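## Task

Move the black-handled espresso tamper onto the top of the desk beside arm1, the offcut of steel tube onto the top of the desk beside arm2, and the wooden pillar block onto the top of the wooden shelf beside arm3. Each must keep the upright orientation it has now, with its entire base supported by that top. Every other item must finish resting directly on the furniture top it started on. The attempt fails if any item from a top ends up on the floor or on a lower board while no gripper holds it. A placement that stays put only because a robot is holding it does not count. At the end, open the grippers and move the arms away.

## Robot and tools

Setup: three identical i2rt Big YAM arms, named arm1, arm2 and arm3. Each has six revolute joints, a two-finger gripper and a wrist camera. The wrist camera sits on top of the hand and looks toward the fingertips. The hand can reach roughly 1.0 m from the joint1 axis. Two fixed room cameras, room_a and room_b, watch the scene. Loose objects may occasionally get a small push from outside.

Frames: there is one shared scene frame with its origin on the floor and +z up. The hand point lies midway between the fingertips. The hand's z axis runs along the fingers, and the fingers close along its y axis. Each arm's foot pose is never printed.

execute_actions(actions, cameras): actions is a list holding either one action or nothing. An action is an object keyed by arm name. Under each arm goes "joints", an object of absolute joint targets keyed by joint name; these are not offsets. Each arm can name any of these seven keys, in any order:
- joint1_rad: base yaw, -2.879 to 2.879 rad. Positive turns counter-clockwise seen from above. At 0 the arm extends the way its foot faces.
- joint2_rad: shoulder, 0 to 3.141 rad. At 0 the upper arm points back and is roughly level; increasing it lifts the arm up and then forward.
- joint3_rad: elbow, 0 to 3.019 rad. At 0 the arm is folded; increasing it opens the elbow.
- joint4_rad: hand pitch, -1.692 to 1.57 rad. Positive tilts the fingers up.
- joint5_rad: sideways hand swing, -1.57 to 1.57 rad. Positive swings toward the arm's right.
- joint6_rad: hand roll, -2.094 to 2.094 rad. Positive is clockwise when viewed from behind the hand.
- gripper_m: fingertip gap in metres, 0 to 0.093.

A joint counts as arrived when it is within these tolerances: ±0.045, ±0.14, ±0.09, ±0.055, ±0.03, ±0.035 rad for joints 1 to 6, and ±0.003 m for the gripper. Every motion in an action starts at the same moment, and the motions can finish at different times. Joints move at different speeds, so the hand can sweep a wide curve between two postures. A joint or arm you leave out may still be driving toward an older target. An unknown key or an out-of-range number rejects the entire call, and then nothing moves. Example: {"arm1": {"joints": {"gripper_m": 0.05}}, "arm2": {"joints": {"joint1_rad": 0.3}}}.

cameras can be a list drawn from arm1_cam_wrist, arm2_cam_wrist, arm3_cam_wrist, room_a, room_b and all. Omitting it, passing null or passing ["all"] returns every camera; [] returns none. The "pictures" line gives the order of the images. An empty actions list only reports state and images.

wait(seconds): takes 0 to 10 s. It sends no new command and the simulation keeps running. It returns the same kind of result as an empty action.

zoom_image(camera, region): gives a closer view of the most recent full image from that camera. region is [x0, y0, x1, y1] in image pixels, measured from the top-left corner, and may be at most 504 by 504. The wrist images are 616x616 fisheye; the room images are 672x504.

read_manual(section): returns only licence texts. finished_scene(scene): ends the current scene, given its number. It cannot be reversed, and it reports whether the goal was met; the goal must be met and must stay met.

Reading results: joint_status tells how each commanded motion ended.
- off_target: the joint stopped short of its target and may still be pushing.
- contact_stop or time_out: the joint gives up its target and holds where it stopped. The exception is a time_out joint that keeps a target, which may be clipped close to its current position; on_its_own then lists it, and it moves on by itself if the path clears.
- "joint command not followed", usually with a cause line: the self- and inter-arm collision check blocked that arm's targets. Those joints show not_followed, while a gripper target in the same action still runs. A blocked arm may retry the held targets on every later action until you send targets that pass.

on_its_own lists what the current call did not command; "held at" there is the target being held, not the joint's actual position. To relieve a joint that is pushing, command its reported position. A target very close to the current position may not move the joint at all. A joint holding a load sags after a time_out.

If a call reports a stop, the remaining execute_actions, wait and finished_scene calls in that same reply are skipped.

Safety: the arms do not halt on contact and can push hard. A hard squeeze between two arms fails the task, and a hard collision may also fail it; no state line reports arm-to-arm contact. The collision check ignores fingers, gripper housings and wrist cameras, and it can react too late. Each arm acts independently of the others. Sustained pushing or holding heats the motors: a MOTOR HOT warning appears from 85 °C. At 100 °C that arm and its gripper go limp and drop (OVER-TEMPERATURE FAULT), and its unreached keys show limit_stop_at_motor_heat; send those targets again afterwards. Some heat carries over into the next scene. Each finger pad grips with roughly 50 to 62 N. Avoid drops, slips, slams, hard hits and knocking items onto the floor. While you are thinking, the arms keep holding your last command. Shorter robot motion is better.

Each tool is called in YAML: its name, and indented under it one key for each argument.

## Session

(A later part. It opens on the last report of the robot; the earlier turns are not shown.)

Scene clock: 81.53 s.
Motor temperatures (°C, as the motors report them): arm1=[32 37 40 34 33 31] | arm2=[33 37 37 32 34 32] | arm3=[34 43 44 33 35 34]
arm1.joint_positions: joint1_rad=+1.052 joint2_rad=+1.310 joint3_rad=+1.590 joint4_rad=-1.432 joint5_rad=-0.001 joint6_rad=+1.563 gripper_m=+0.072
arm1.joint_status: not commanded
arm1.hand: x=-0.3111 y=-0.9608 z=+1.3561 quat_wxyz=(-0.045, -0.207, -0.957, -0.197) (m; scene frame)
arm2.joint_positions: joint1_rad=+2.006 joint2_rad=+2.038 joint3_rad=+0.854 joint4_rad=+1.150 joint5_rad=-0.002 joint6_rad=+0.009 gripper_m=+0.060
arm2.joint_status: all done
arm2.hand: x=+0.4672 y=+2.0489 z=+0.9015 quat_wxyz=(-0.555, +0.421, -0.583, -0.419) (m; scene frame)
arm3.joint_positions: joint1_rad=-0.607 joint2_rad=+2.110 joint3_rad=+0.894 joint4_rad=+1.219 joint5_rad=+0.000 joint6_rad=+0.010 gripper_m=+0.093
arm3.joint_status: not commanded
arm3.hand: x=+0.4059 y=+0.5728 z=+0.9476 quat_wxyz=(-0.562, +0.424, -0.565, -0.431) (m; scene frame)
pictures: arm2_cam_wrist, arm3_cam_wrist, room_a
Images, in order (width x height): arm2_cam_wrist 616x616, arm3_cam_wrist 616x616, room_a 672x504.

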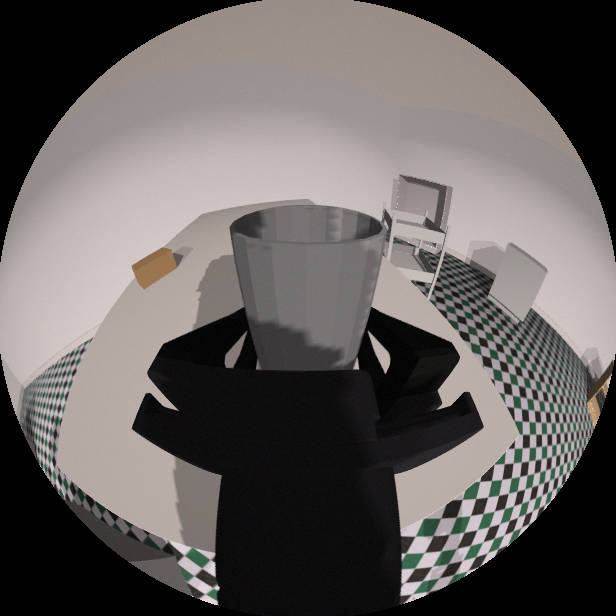

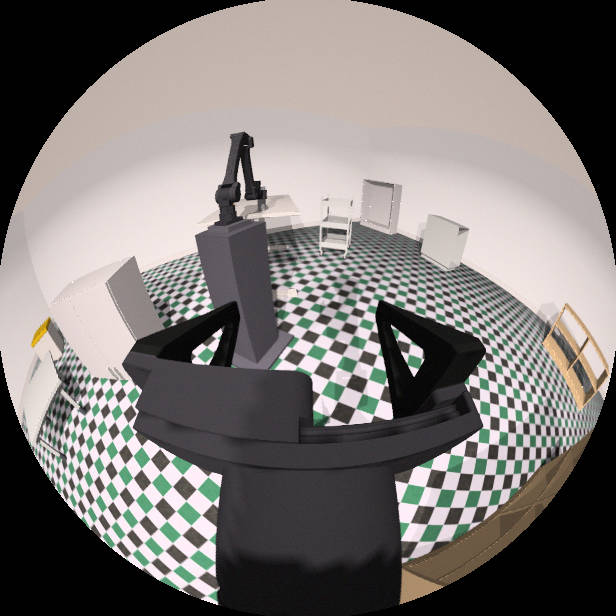

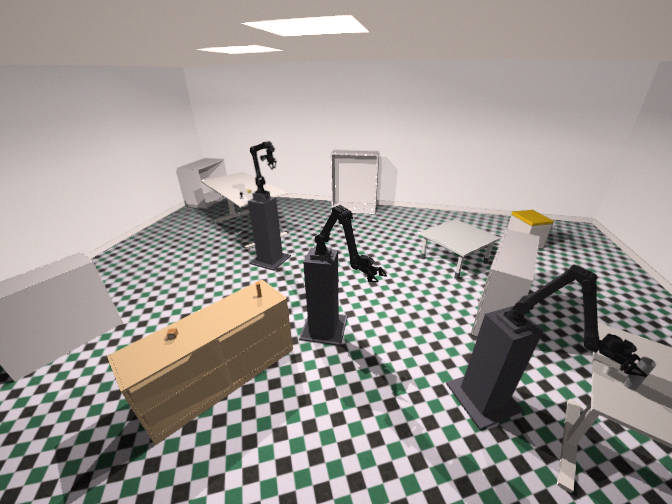

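execute_actions:
  actions:
    - {"arm2":{"joints":{"joint2_rad":2.08,"joint4_rad":1.26}}}
  cameras: ["room_a"]

zoom_image:
  camera: "room_a"
  region: [552,290,672,410]

Scene clock: 82.33 s.
Motor temperatures (°C, as the motors report them): arm1=[32 37 40 34 33 31] | arm2=[33 37 37 32 34 32] | arm3=[34 43 44 33 35 34]
arm1.joint_positions: joint1_rad=+1.052 joint2_rad=+1.310 joint3_rad=+1.590 joint4_rad=-1.432 joint5_rad=-0.001 joint6_rad=+1.563 gripper_m=+0.072
arm1.joint_status: not commanded
arm1.hand: x=-0.3111 y=-0.9608 z=+1.3561 quat_wxyz=(-0.045, -0.207, -0.957, -0.197) (m; scene frame)
arm2.joint_positions: joint1_rad=+2.006 joint2_rad=+2.072 joint3_rad=+0.857 joint4_rad=+1.231 joint5_rad=-0.002 joint6_rad=+0.007 gripper_m=+0.060
arm2.joint_status: all done
arm2.hand: x=+0.4671 y=+2.0485 z=+0.9018 quat_wxyz=(-0.570, +0.411, -0.568, -0.429) (m; scene frame)
arm3.joint_positions: joint1_rad=-0.607 joint2_rad=+2.110 joint3_rad=+0.894 joint4_rad=+1.219 joint5_rad=+0.000 joint6_rad=+0.010 gripper_m=+0.093
arm3.joint_status: not commanded
arm3.hand: x=+0.4059 y=+0.5728 z=+0.9476 quat_wxyz=(-0.562, +0.424, -0.565, -0.431) (m; scene frame)
pictures: room_a
Images, in order (width x height): room_a 672x504.

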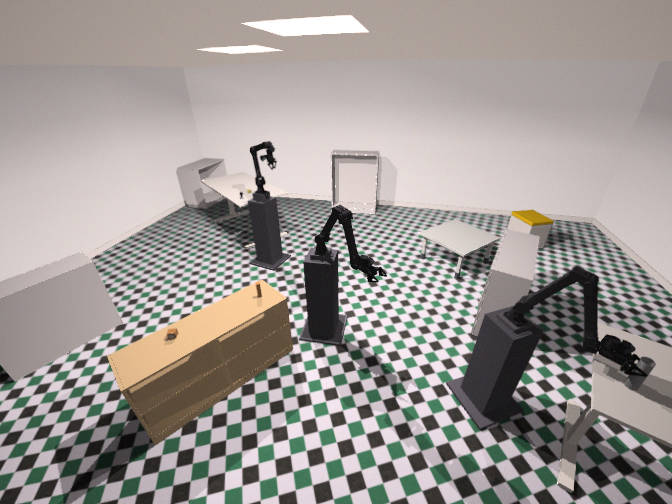

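Region (552, 290, 672, 410) of room_a's 672x504 image, scaled by 4.200, with more detail than that image has.

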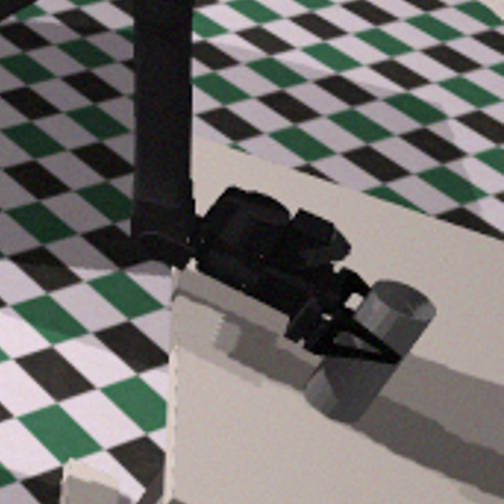

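Resting on the desk. Release and back off.

execute_actions:
  actions:
    - {"arm2":{"joints":{"gripper_m":0.093}}}
  cameras: []

execute_actions:
  actions:
    - {"arm2":{"joints":{"joint2_rad":1.8,"joint3_rad":0.5,"joint4_rad":1.3}}}
  cameras: ["room_a","arm2_cam_wrist"]

Scene clock: 83.17 s.
Motor temperatures (°C, as the motors report them): arm1=[32 37 40 34 33 31] | arm2=[33 37 37 32 34 32] | arm3=[34 43 43 33 35 34]
arm1.joint_positions: joint1_rad=+1.052 joint2_rad=+1.310 joint3_rad=+1.590 joint4_rad=-1.432 joint5_rad=-0.001 joint6_rad=+1.563 gripper_m=+0.072
arm1.joint_status: not commanded
arm1.hand: x=-0.3111 y=-0.9608 z=+1.3561 quat_wxyz=(-0.045, -0.207, -0.957, -0.197) (m; scene frame)
arm2.joint_positions: joint1_rad=+2.006 joint2_rad=+2.072 joint3_rad=+0.871 joint4_rad=+1.244 joint5_rad=-0.002 joint6_rad=+0.007 gripper_m=+0.093
arm2.joint_status: all done
arm2.hand: x=+0.4685 y=+2.0528 z=+0.9099 quat_wxyz=(-0.577, +0.406, -0.560, -0.434) (m; scene frame)
arm3.joint_positions: joint1_rad=-0.607 joint2_rad=+2.110 joint3_rad=+0.894 joint4_rad=+1.219 joint5_rad=+0.000 joint6_rad=+0.010 gripper_m=+0.093
arm3.joint_status: not commanded
arm3.hand: x=+0.4059 y=+0.5728 z=+0.9476 quat_wxyz=(-0.562, +0.424, -0.565, -0.431) (m; scene frame)
pictures: none
No camera images: the call's "cameras" was empty. Leave "cameras" out to get every camera's image.

Scene clock: 84.27 s.
Motor temperatures (°C, as the motors report them): arm1=[32 37 40 34 33 31] | arm2=[33 37 37 32 34 32] | arm3=[34 43 43 33 35 34]
arm1.joint_positions: joint1_rad=+1.052 joint2_rad=+1.310 joint3_rad=+1.590 joint4_rad=-1.432 joint5_rad=-0.001 joint6_rad=+1.563 gripper_m=+0.072
arm1.joint_status: not commanded
arm1.hand: x=-0.3111 y=-0.9608 z=+1.3561 quat_wxyz=(-0.045, -0.207, -0.957, -0.197) (m; scene frame)
arm2.joint_positions: joint1_rad=+2.006 joint2_rad=+1.790 joint3_rad=+0.504 joint4_rad=+1.291 joint5_rad=-0.002 joint6_rad=+0.007 gripper_m=+0.093
arm2.joint_status: all done
arm2.hand: x=+0.4324 y=+1.9349 z=+0.9456 quat_wxyz=(-0.566, +0.414, -0.571, -0.426) (m; scene frame)
arm3.joint_positions: joint1_rad=-0.607 joint2_rad=+2.110 joint3_rad=+0.894 joint4_rad=+1.219 joint5_rad=+0.000 joint6_rad=+0.010 gripper_m=+0.093
arm3.joint_status: not commanded
arm3.hand: x=+0.4059 y=+0.5728 z=+0.9476 quat_wxyz=(-0.562, +0.424, -0.565, -0.431) (m; scene frame)
pictures: arm2_cam_wrist, room_a
Images, in order (width x height): arm2_cam_wrist 616x616, room_a 672x504.

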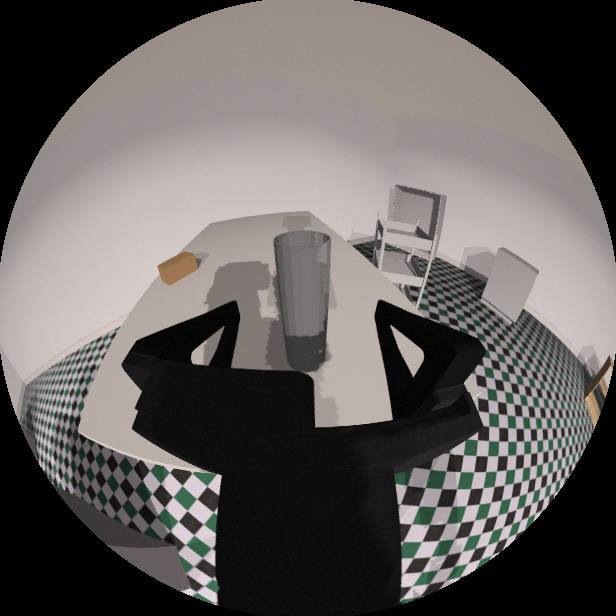

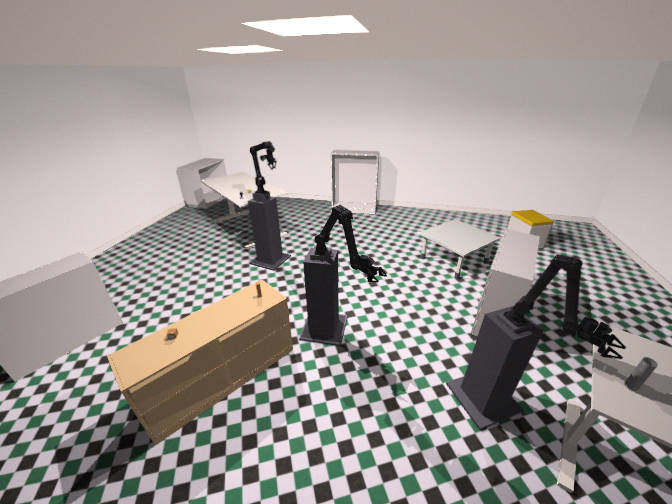

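finished_scene:
  scene: 2

The scene is finished: the task was done.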